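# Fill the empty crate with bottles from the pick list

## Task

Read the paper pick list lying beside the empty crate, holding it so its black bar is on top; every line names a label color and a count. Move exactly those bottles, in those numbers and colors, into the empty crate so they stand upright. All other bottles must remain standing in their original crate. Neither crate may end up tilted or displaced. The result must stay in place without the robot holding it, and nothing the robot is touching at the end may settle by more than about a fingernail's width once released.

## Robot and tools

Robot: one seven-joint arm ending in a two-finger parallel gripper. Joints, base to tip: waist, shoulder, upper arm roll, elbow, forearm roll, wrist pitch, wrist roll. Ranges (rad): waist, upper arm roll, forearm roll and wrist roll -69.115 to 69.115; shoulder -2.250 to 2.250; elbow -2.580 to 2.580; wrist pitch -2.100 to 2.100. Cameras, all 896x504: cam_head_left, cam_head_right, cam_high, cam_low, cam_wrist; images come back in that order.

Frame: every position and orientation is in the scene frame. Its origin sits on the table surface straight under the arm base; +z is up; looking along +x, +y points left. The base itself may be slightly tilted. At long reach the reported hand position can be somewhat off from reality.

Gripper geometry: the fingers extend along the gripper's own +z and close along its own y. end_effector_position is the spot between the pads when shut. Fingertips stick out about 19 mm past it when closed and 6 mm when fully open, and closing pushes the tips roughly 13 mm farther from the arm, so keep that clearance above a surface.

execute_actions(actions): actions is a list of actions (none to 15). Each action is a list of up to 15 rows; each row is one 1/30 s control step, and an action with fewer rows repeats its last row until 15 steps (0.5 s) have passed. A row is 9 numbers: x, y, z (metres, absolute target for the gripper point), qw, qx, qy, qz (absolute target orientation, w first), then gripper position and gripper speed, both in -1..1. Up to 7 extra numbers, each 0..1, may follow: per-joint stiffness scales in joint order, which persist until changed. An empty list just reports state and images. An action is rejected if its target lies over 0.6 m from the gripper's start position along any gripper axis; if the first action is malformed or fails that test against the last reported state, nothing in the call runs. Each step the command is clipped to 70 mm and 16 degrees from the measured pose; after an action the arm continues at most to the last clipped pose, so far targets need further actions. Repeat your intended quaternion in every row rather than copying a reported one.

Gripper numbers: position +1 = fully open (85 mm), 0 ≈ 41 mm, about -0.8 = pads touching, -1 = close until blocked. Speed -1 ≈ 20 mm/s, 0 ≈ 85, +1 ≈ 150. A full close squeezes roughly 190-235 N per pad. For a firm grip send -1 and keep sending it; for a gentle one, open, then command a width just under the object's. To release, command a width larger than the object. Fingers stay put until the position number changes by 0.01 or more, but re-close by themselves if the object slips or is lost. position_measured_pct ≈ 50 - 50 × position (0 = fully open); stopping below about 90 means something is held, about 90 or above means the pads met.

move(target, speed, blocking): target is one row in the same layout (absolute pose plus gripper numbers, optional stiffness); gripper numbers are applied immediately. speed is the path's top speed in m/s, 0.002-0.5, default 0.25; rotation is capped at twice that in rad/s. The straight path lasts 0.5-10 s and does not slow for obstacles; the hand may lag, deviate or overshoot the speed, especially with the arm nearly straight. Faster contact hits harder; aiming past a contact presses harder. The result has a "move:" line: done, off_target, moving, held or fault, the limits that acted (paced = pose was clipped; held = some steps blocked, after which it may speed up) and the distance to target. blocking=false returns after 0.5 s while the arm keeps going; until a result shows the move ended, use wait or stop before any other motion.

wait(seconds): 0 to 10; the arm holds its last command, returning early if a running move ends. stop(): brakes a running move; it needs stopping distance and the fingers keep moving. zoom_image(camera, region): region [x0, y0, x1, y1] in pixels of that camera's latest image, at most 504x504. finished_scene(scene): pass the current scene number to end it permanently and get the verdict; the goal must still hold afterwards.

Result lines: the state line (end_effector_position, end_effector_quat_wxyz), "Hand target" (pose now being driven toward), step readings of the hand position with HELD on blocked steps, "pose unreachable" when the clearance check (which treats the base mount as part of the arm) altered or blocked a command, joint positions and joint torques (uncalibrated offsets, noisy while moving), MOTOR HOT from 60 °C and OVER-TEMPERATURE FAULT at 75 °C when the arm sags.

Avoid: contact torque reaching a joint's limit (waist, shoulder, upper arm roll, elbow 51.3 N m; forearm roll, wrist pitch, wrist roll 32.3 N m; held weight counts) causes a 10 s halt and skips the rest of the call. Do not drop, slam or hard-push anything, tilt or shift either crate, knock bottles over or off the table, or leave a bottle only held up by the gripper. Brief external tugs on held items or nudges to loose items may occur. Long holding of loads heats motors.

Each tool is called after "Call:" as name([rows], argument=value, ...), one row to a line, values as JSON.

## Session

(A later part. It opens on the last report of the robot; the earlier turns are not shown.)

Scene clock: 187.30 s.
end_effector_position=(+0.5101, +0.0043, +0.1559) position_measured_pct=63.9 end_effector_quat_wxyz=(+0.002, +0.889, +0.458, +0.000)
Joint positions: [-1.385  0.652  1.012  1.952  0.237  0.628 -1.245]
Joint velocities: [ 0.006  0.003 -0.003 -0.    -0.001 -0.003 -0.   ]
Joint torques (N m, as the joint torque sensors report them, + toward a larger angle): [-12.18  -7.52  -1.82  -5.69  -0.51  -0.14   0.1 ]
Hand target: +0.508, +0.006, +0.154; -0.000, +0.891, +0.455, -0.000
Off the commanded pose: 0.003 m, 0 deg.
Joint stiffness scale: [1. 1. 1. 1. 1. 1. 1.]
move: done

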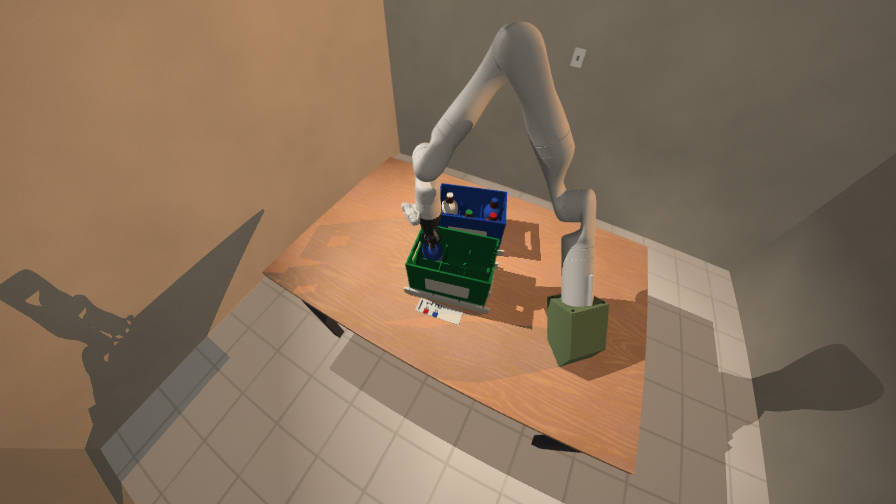

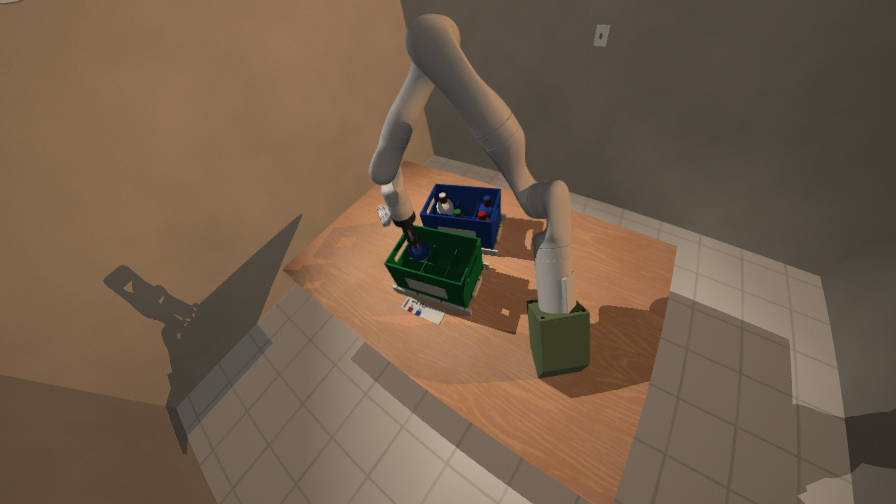

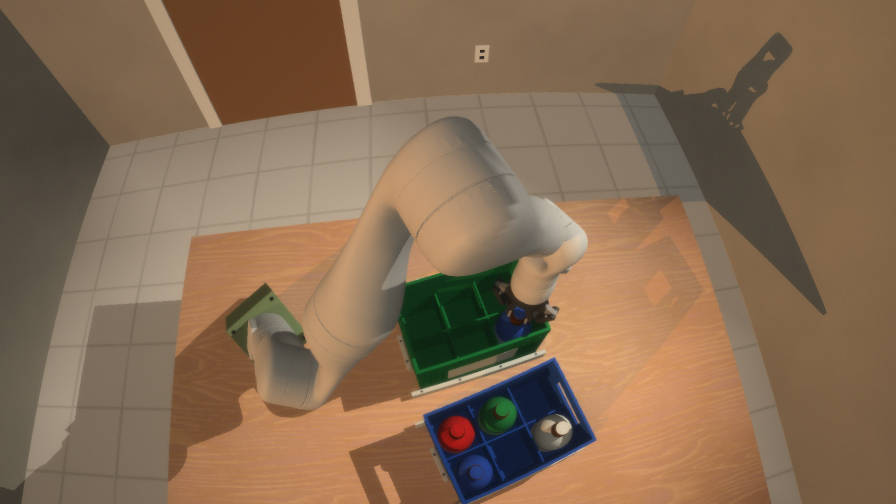

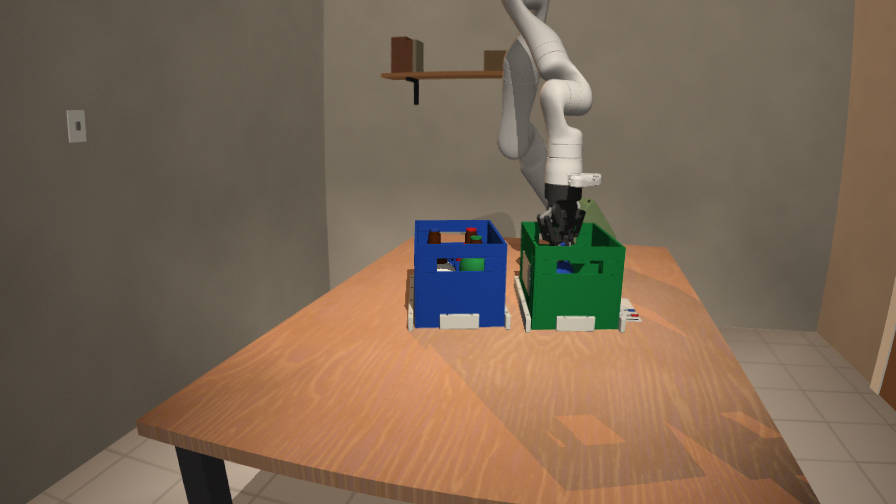

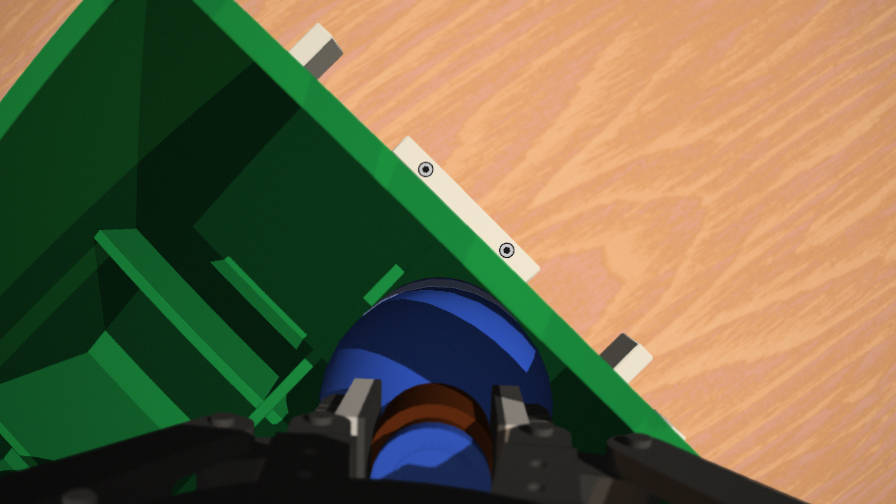

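Call:
move(target=[0.508,0.006,0.154,0,0.89,0.454,0,-0.1,0])

Call:
move(target=[0.508,0.006,0.27,0,0.89,0.454,0,-0.1,0], speed=0.12)

Call:
move(target=[0.368,-0.197,0.27,0,0.87,0.49,0,0,0], speed=0.2)

Call:
move(target=[0.368,-0.197,0.205,0,0.87,0.49,0,0,0], speed=0.08)

Scene clock: 196.03 s.
end_effector_position=(+0.5100, +0.0048, +0.1556) position_measured_pct=54.8 end_effector_quat_wxyz=(+0.002, +0.889, +0.457, +0.000)
Joint positions: [-1.384  0.652  1.012  1.952  0.235  0.627 -1.245]
Joint velocities: [ 0.001  0.     0.001 -0.    -0.001 -0.001 -0.   ]
Joint torques (N m, as the joint torque sensors report them, + toward a larger angle): [-9.73 -6.45 -0.65 -4.55 -0.21  0.19  0.17]
Hand target: +0.508, +0.006, +0.154; -0.000, +0.891, +0.454, -0.000
Off the commanded pose: 0.003 m, 0 deg.
Joint stiffness scale: [1. 1. 1. 1. 1. 1. 1.]
move: done

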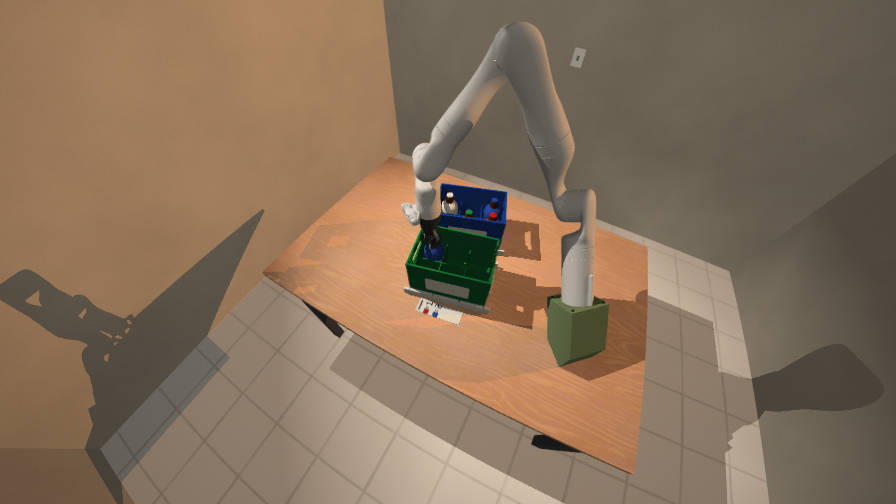

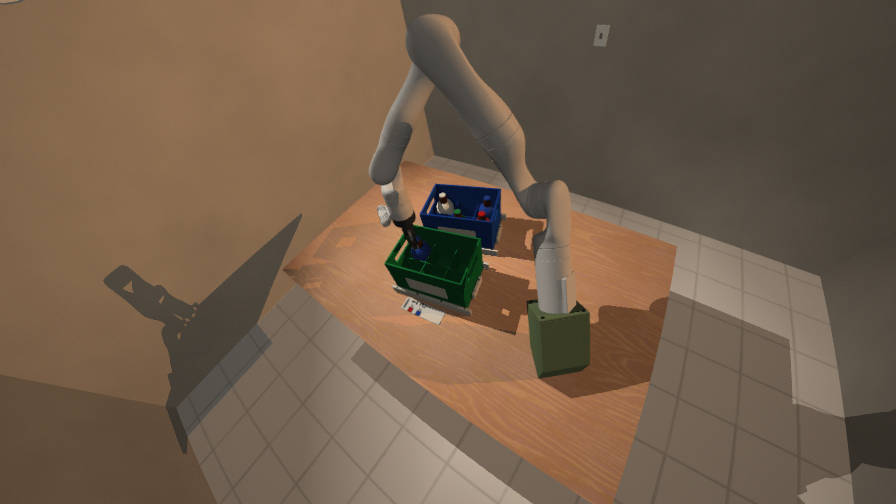

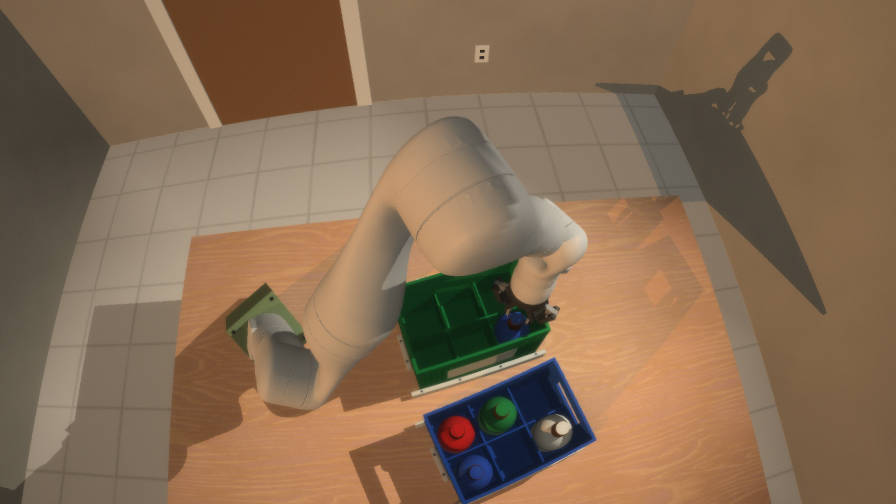

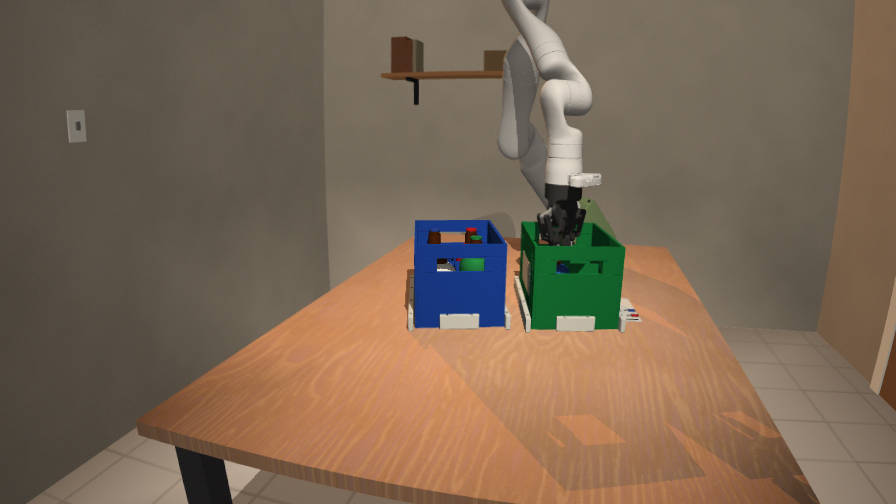

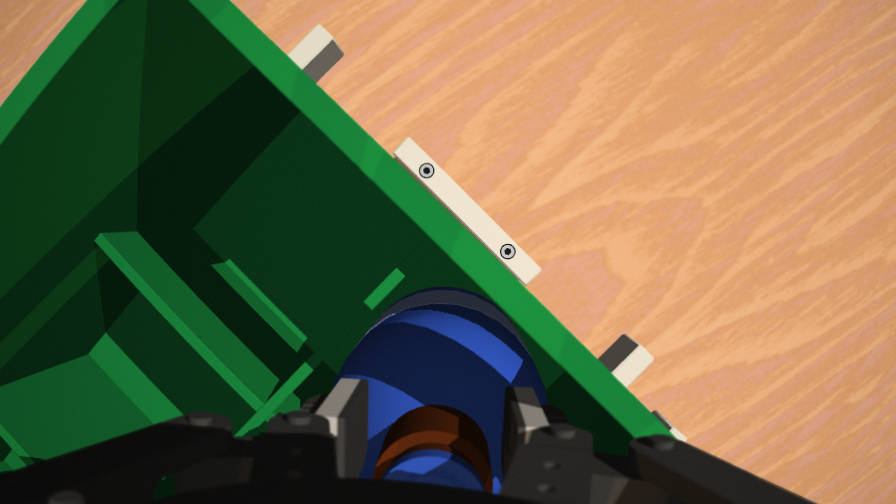

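Scene clock: 197.50 s.
end_effector_position=(+0.5074, +0.0054, +0.2681) position_measured_pct=54.8 end_effector_quat_wxyz=(+0.001, +0.889, +0.457, -0.001)
Joint positions: [-1.685  0.532  1.172  1.831  0.247  0.967 -1.266]
Joint velocities: [-0.012 -0.     0.01  -0.     0.     0.     0.   ]
Joint torques (N m, as the joint torque sensors report them, + toward a larger angle): [-9.18 -1.66 -1.3  -6.7  -0.33  0.1   0.06]
Hand target: +0.508, +0.006, +0.271; +0.000, +0.891, +0.454, +0.000
Off the commanded pose: 0.002 m, 0 deg.
Joint stiffness scale: [1. 1. 1. 1. 1. 1. 1.]
move: done

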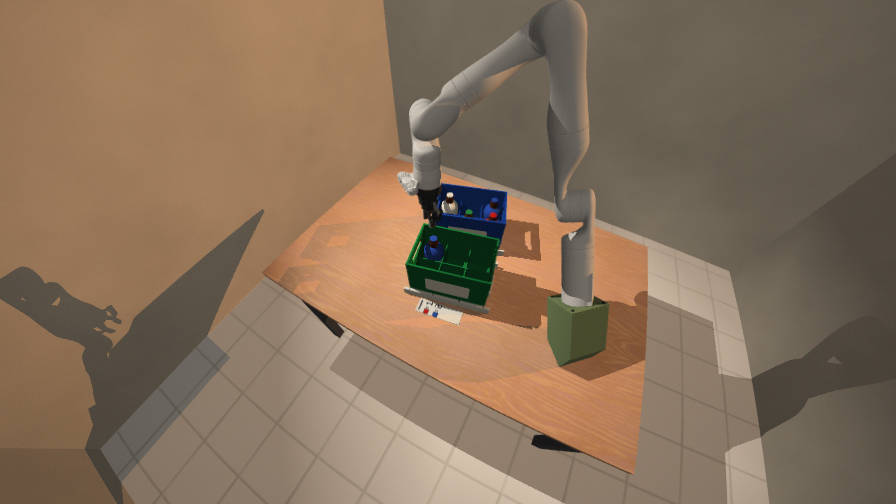

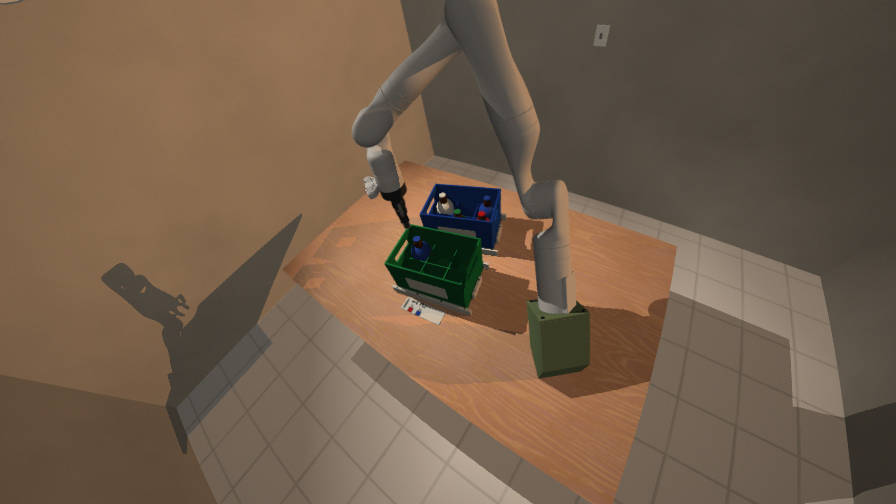

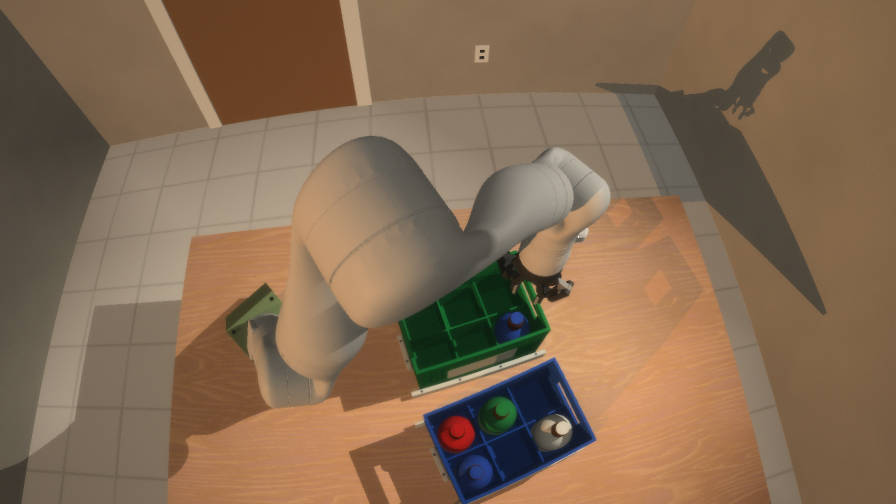

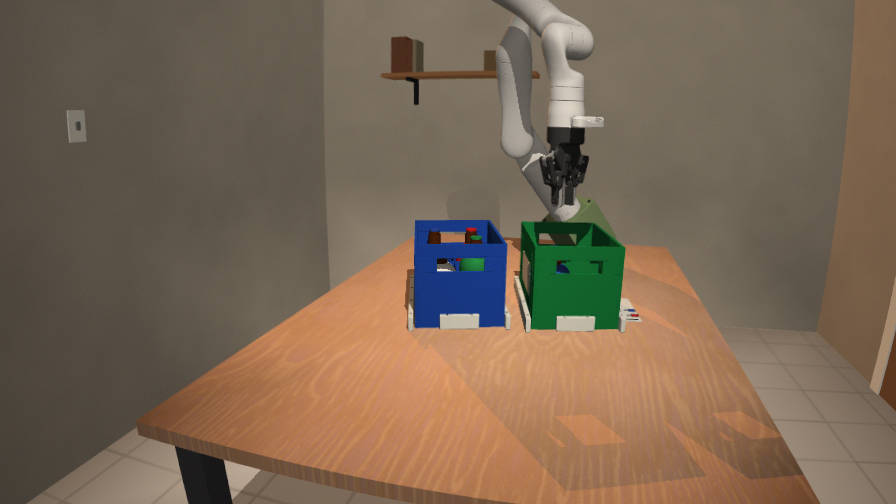

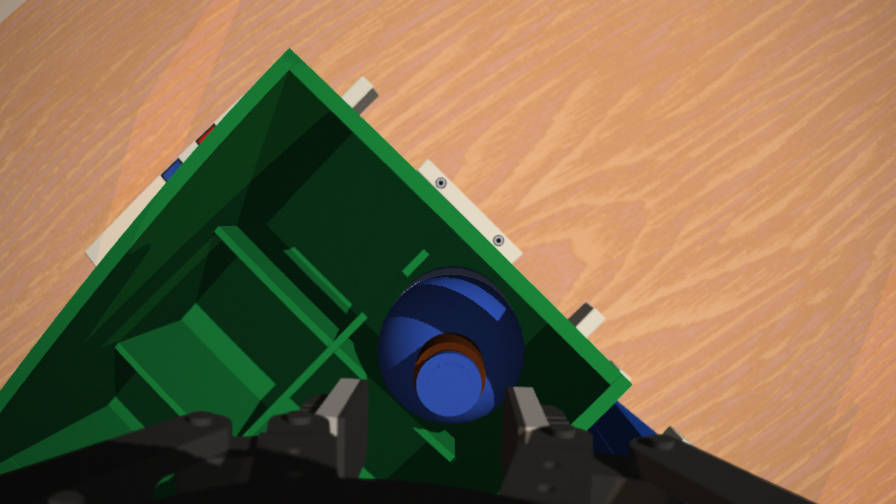

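Scene clock: 199.47 s.
end_effector_position=(+0.3693, -0.1993, +0.2714) position_measured_pct=50.0 end_effector_quat_wxyz=(+0.001, +0.874, +0.486, -0.001)
Joint positions: [-2.684  0.485  2.514  2.271  0.372  0.885 -0.821]
Joint velocities: [-0.02   0.001  0.004 -0.    -0.    -0.     0.   ]
Joint torques (N m, as the joint torque sensors report them, + toward a larger angle): [-1.73  8.87 -1.38 -5.94 -0.27  0.11  0.11]
Hand target: +0.369, -0.198, +0.271; +0.001, +0.872, +0.490, +0.001
Off the commanded pose: 0.003 m, 1 deg.
Joint stiffness scale: [1. 1. 1. 1. 1. 1. 1.]
move: done

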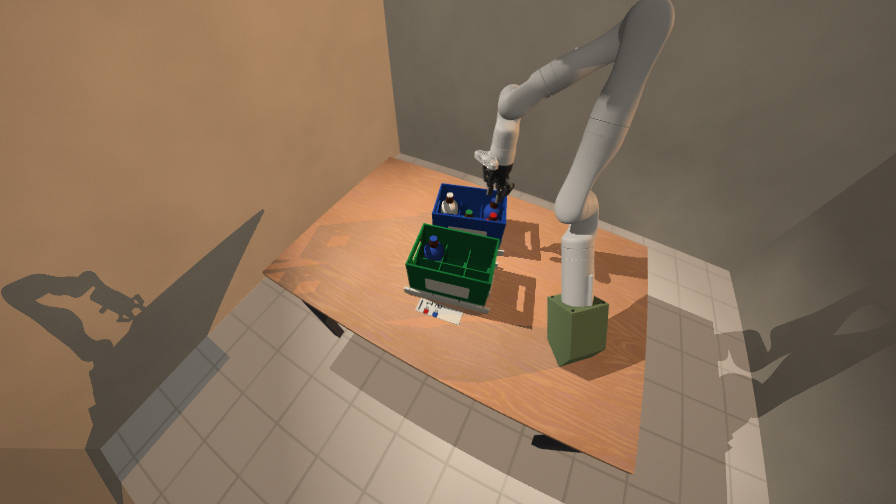

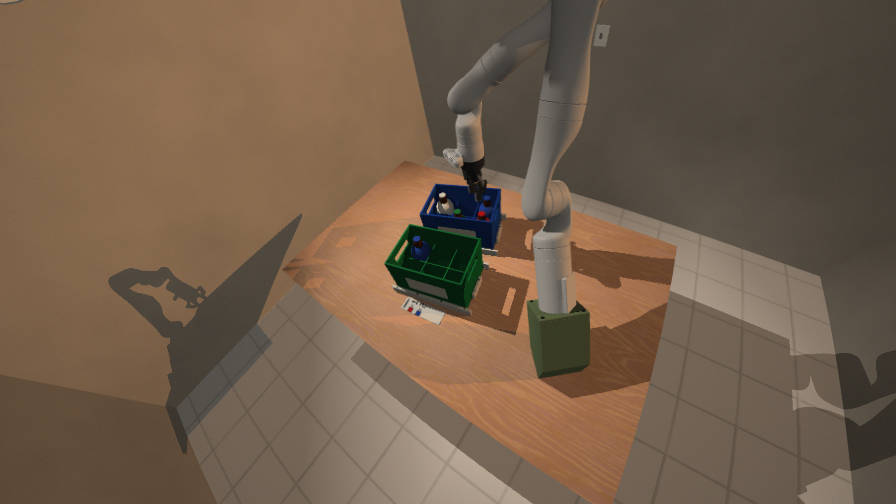

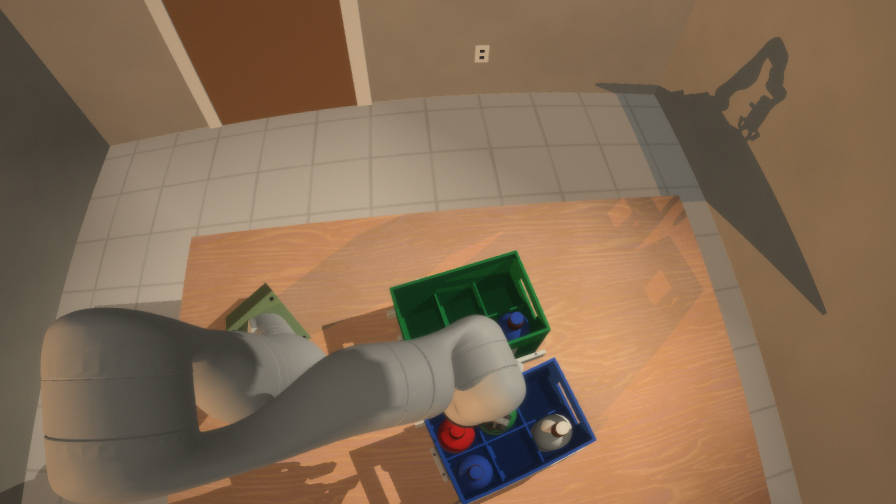

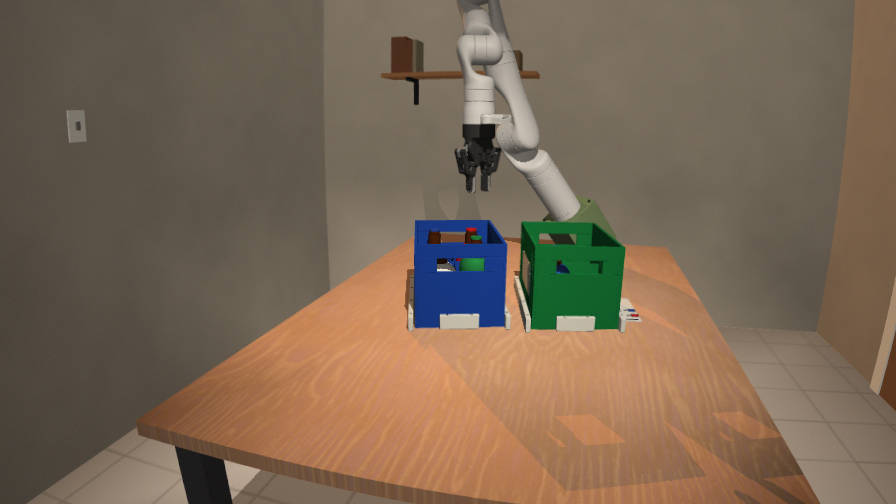

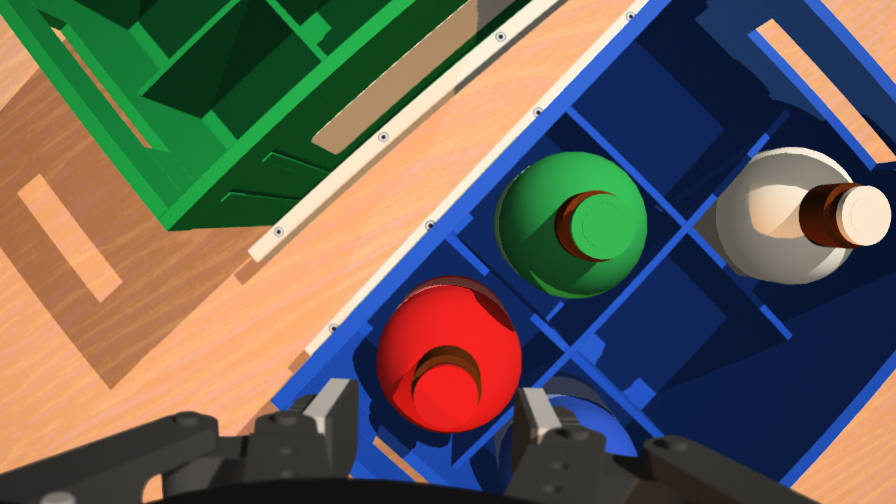

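Scene clock: 200.77 s.
end_effector_position=(+0.3699, -0.1974, +0.2066) position_measured_pct=50.0 end_effector_quat_wxyz=(+0.001, +0.869, +0.494, +0.001)
Joint positions: [-2.522  0.345  2.406  2.389  0.549  0.64  -0.971]
Joint velocities: [ 0.023 -0.002 -0.009  0.     0.001 -0.005 -0.   ]
Joint torques (N m, as the joint torque sensors report them, + toward a larger angle): [-2.35  9.87 -1.48 -3.96 -0.32  0.09  0.19]
Hand target: +0.368, -0.197, +0.205; +0.000, +0.871, +0.491, -0.000
Off the commanded pose: 0.003 m, 0 deg.
Joint stiffness scale: [1. 1. 1. 1. 1. 1. 1.]
move: done

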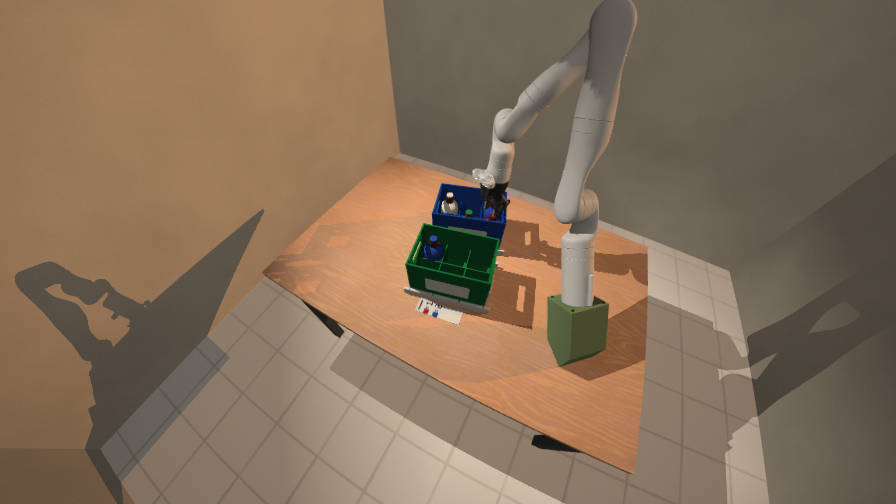

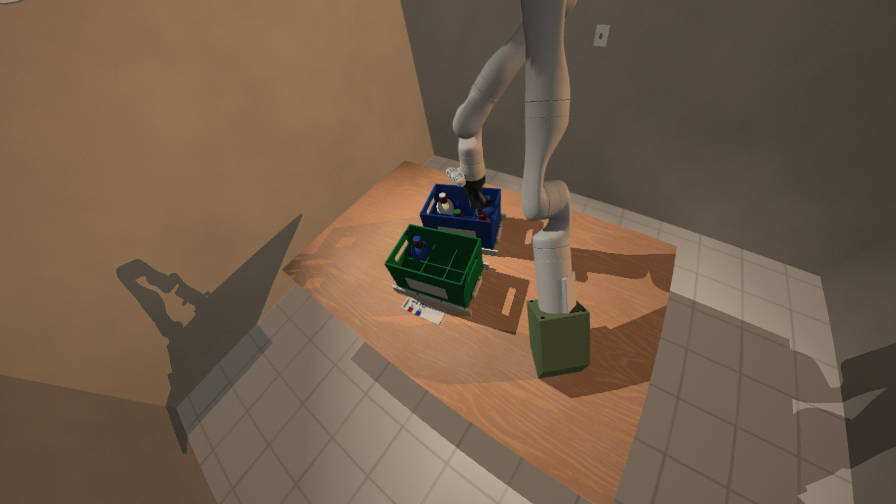

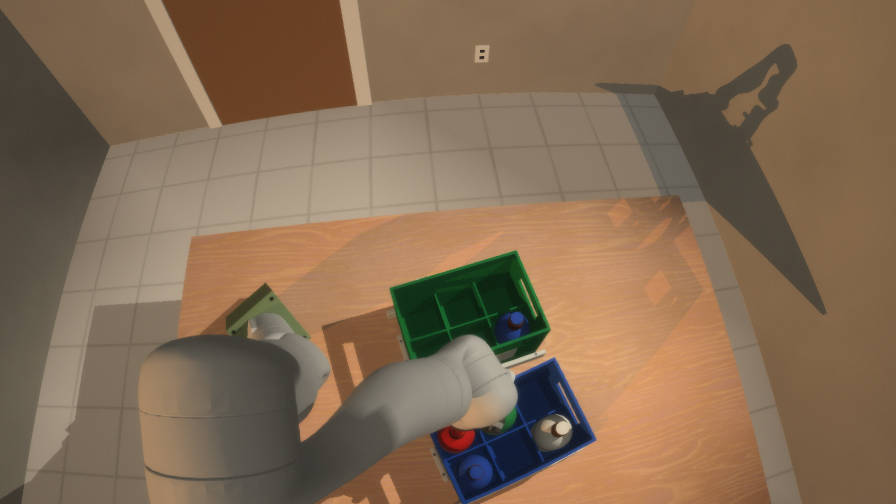

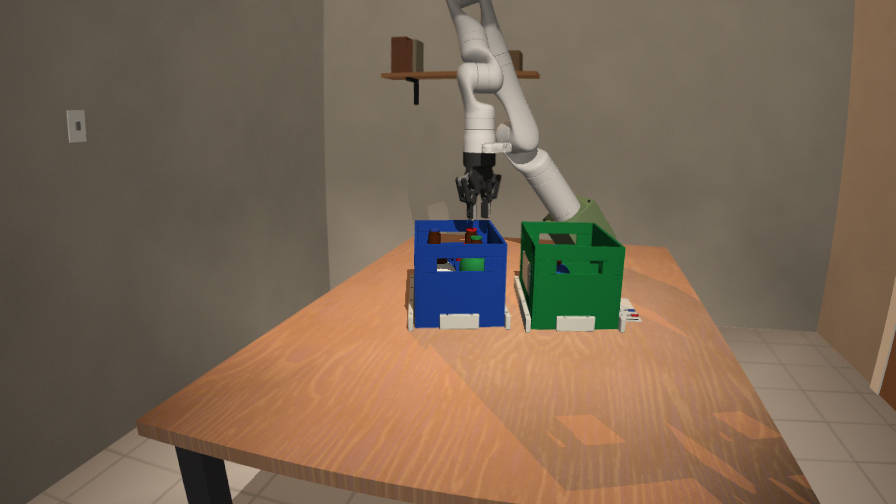

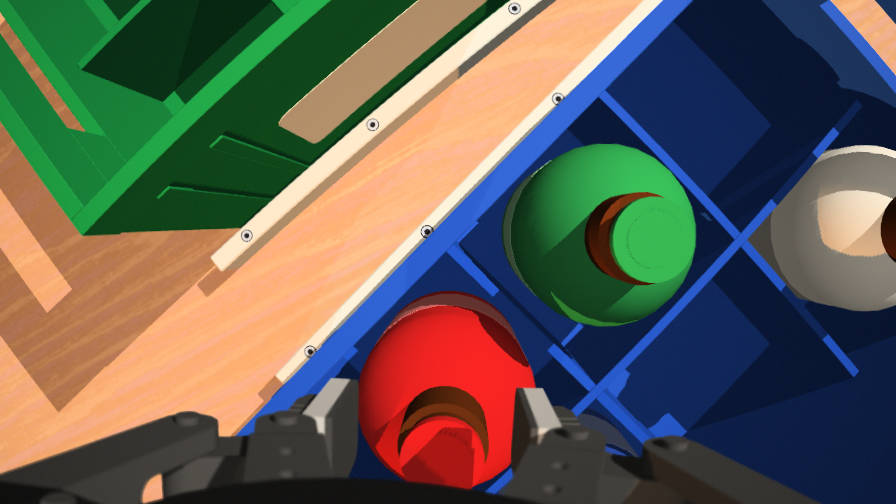

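Call:
move(target=[0.364,-0.207,0.19,0,0.87,0.49,0,0,0], speed=0.04)

Call:
move(target=[0.364,-0.207,0.15,0,0.87,0.49,0,0,0], speed=0.02)

Scene clock: 207.17 s.
end_effector_position=(+0.3658, -0.2072, +0.1917) position_measured_pct=50.0 end_effector_quat_wxyz=(+0.001, +0.870, +0.493, +0.001)
Joint positions: [-2.478  0.32   2.423  2.415  0.595  0.575 -0.971]
Joint velocities: [ 0.015 -0.001  0.002  0.     0.001 -0.003 -0.   ]
Joint torques (N m, as the joint torque sensors report them, + toward a larger angle): [-2.32 10.02 -1.56 -3.61 -0.27  0.2   0.21]
Hand target: +0.364, -0.207, +0.190; -0.000, +0.871, +0.491, -0.000
Off the commanded pose: 0.002 m, 0 deg.
Joint stiffness scale: [1. 1. 1. 1. 1. 1. 1.]
move: done

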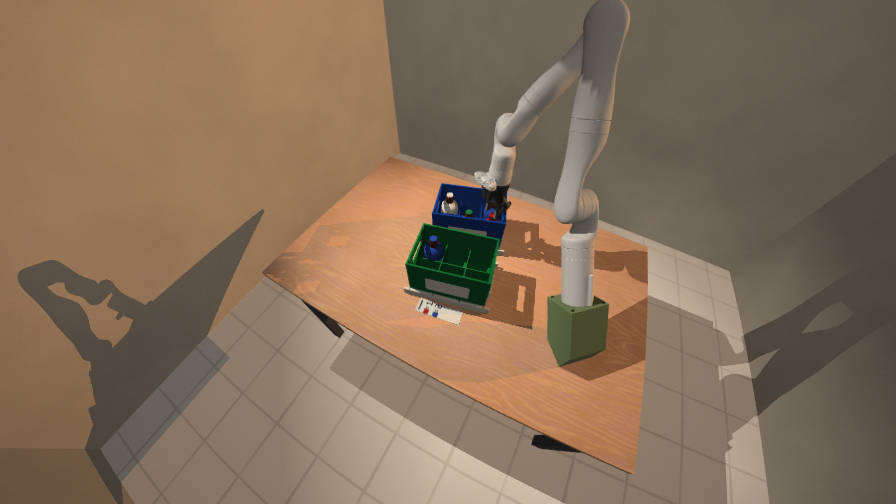

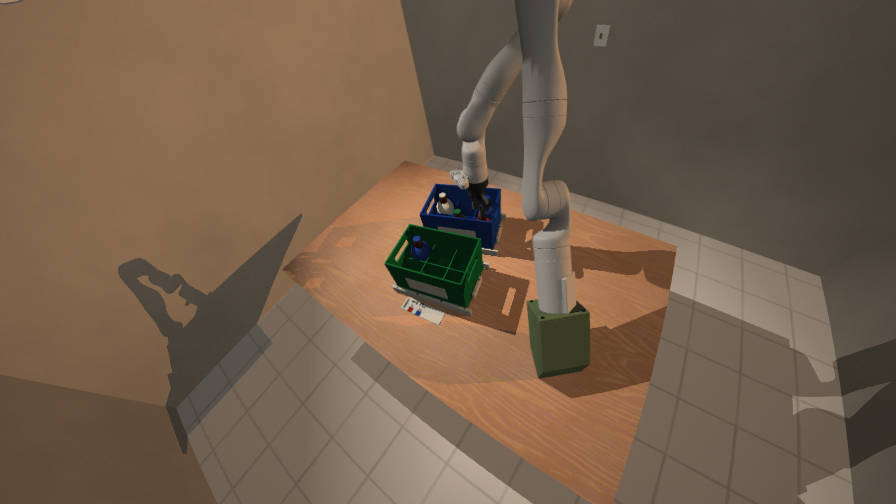

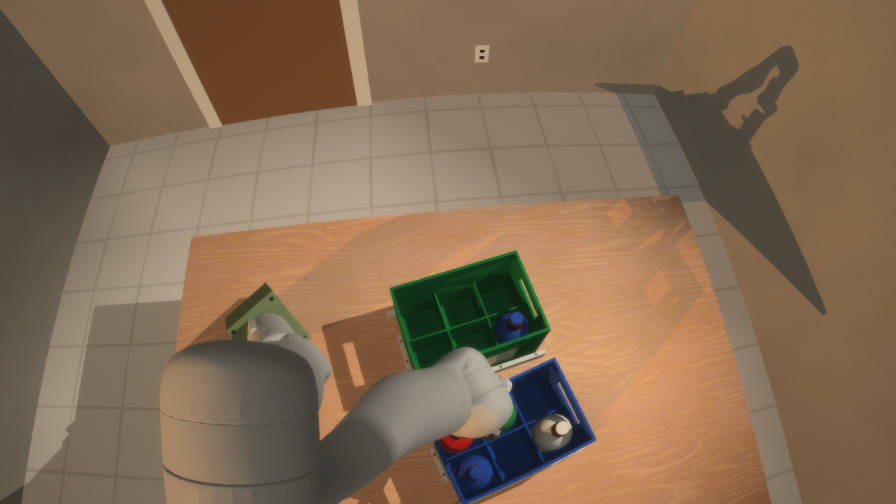

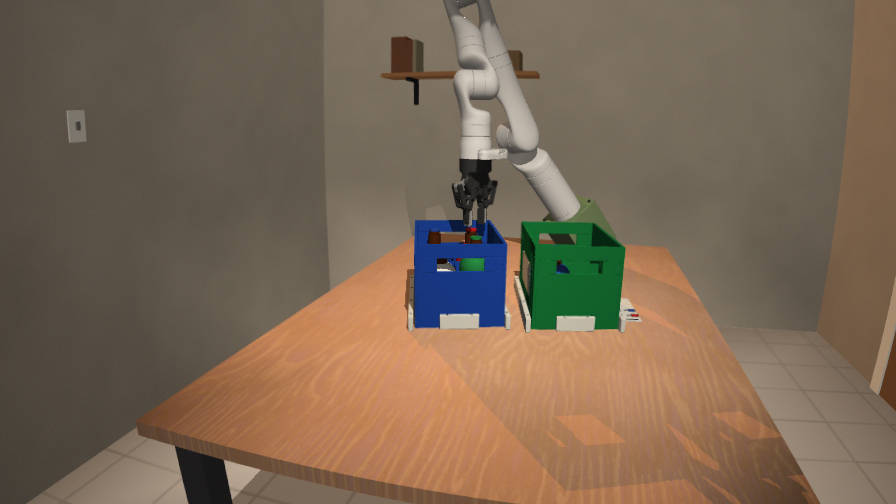

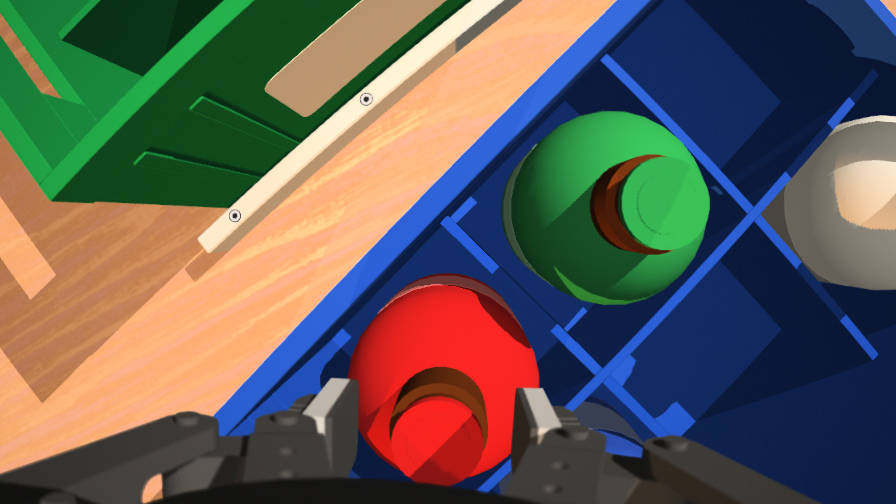

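Scene clock: 209.60 s.
end_effector_position=(+0.3662, -0.2084, +0.1512) position_measured_pct=50.0 end_effector_quat_wxyz=(+0.003, +0.870, +0.494, -0.000)
Joint positions: [-2.261  0.199  2.226  2.466  0.886  0.467 -1.254]
Joint velocities: [ 0.013 -0.005 -0.006  0.001  0.001  0.    -0.004]
Joint torques (N m, as the joint torque sensors report them, + toward a larger angle): [-2.85 10.45 -1.78 -2.06 -0.32  0.14  0.3 ]
Hand target: +0.364, -0.207, +0.150; +0.000, +0.871, +0.491, -0.000
Off the commanded pose: 0.003 m, 0 deg.
Joint stiffness scale: [1. 1. 1. 1. 1. 1. 1.]
move: done

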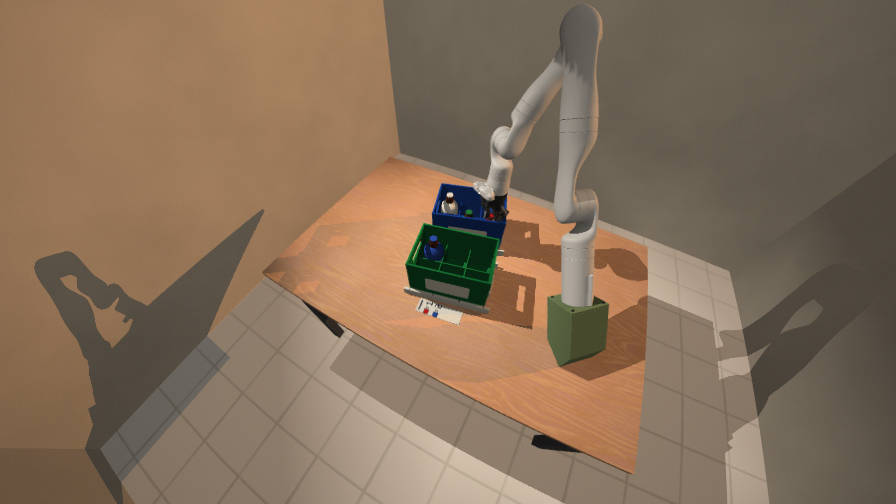

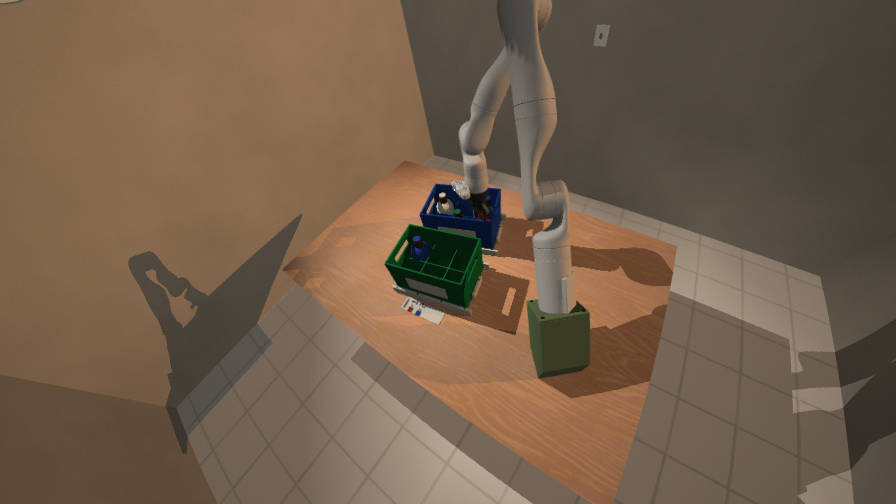

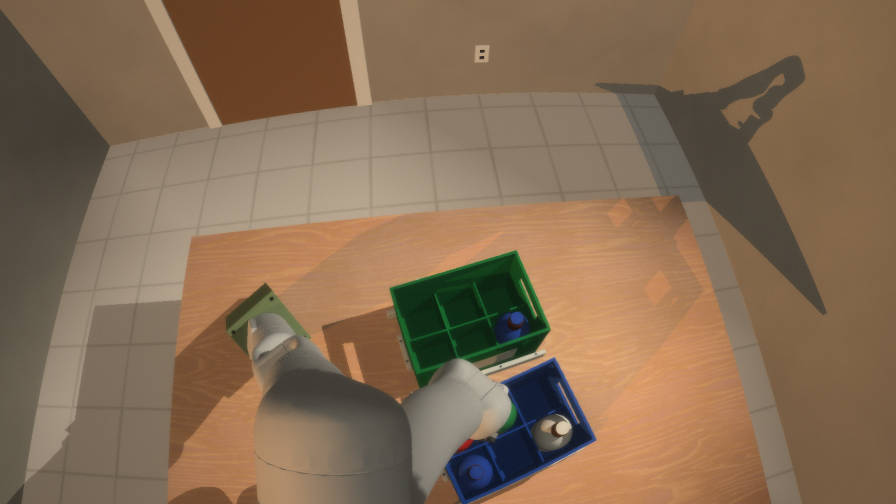

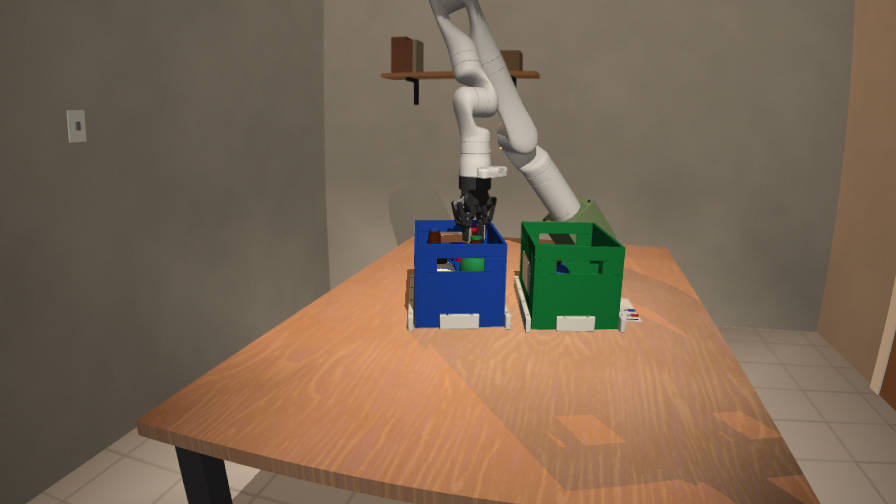

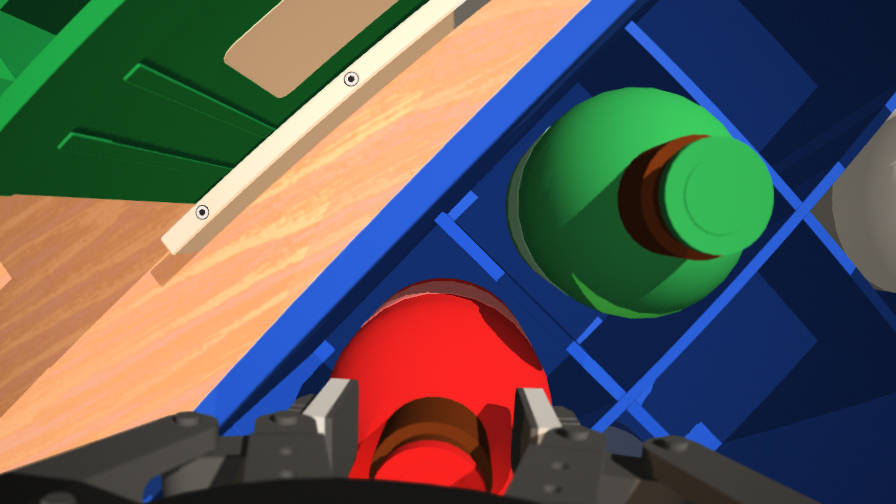

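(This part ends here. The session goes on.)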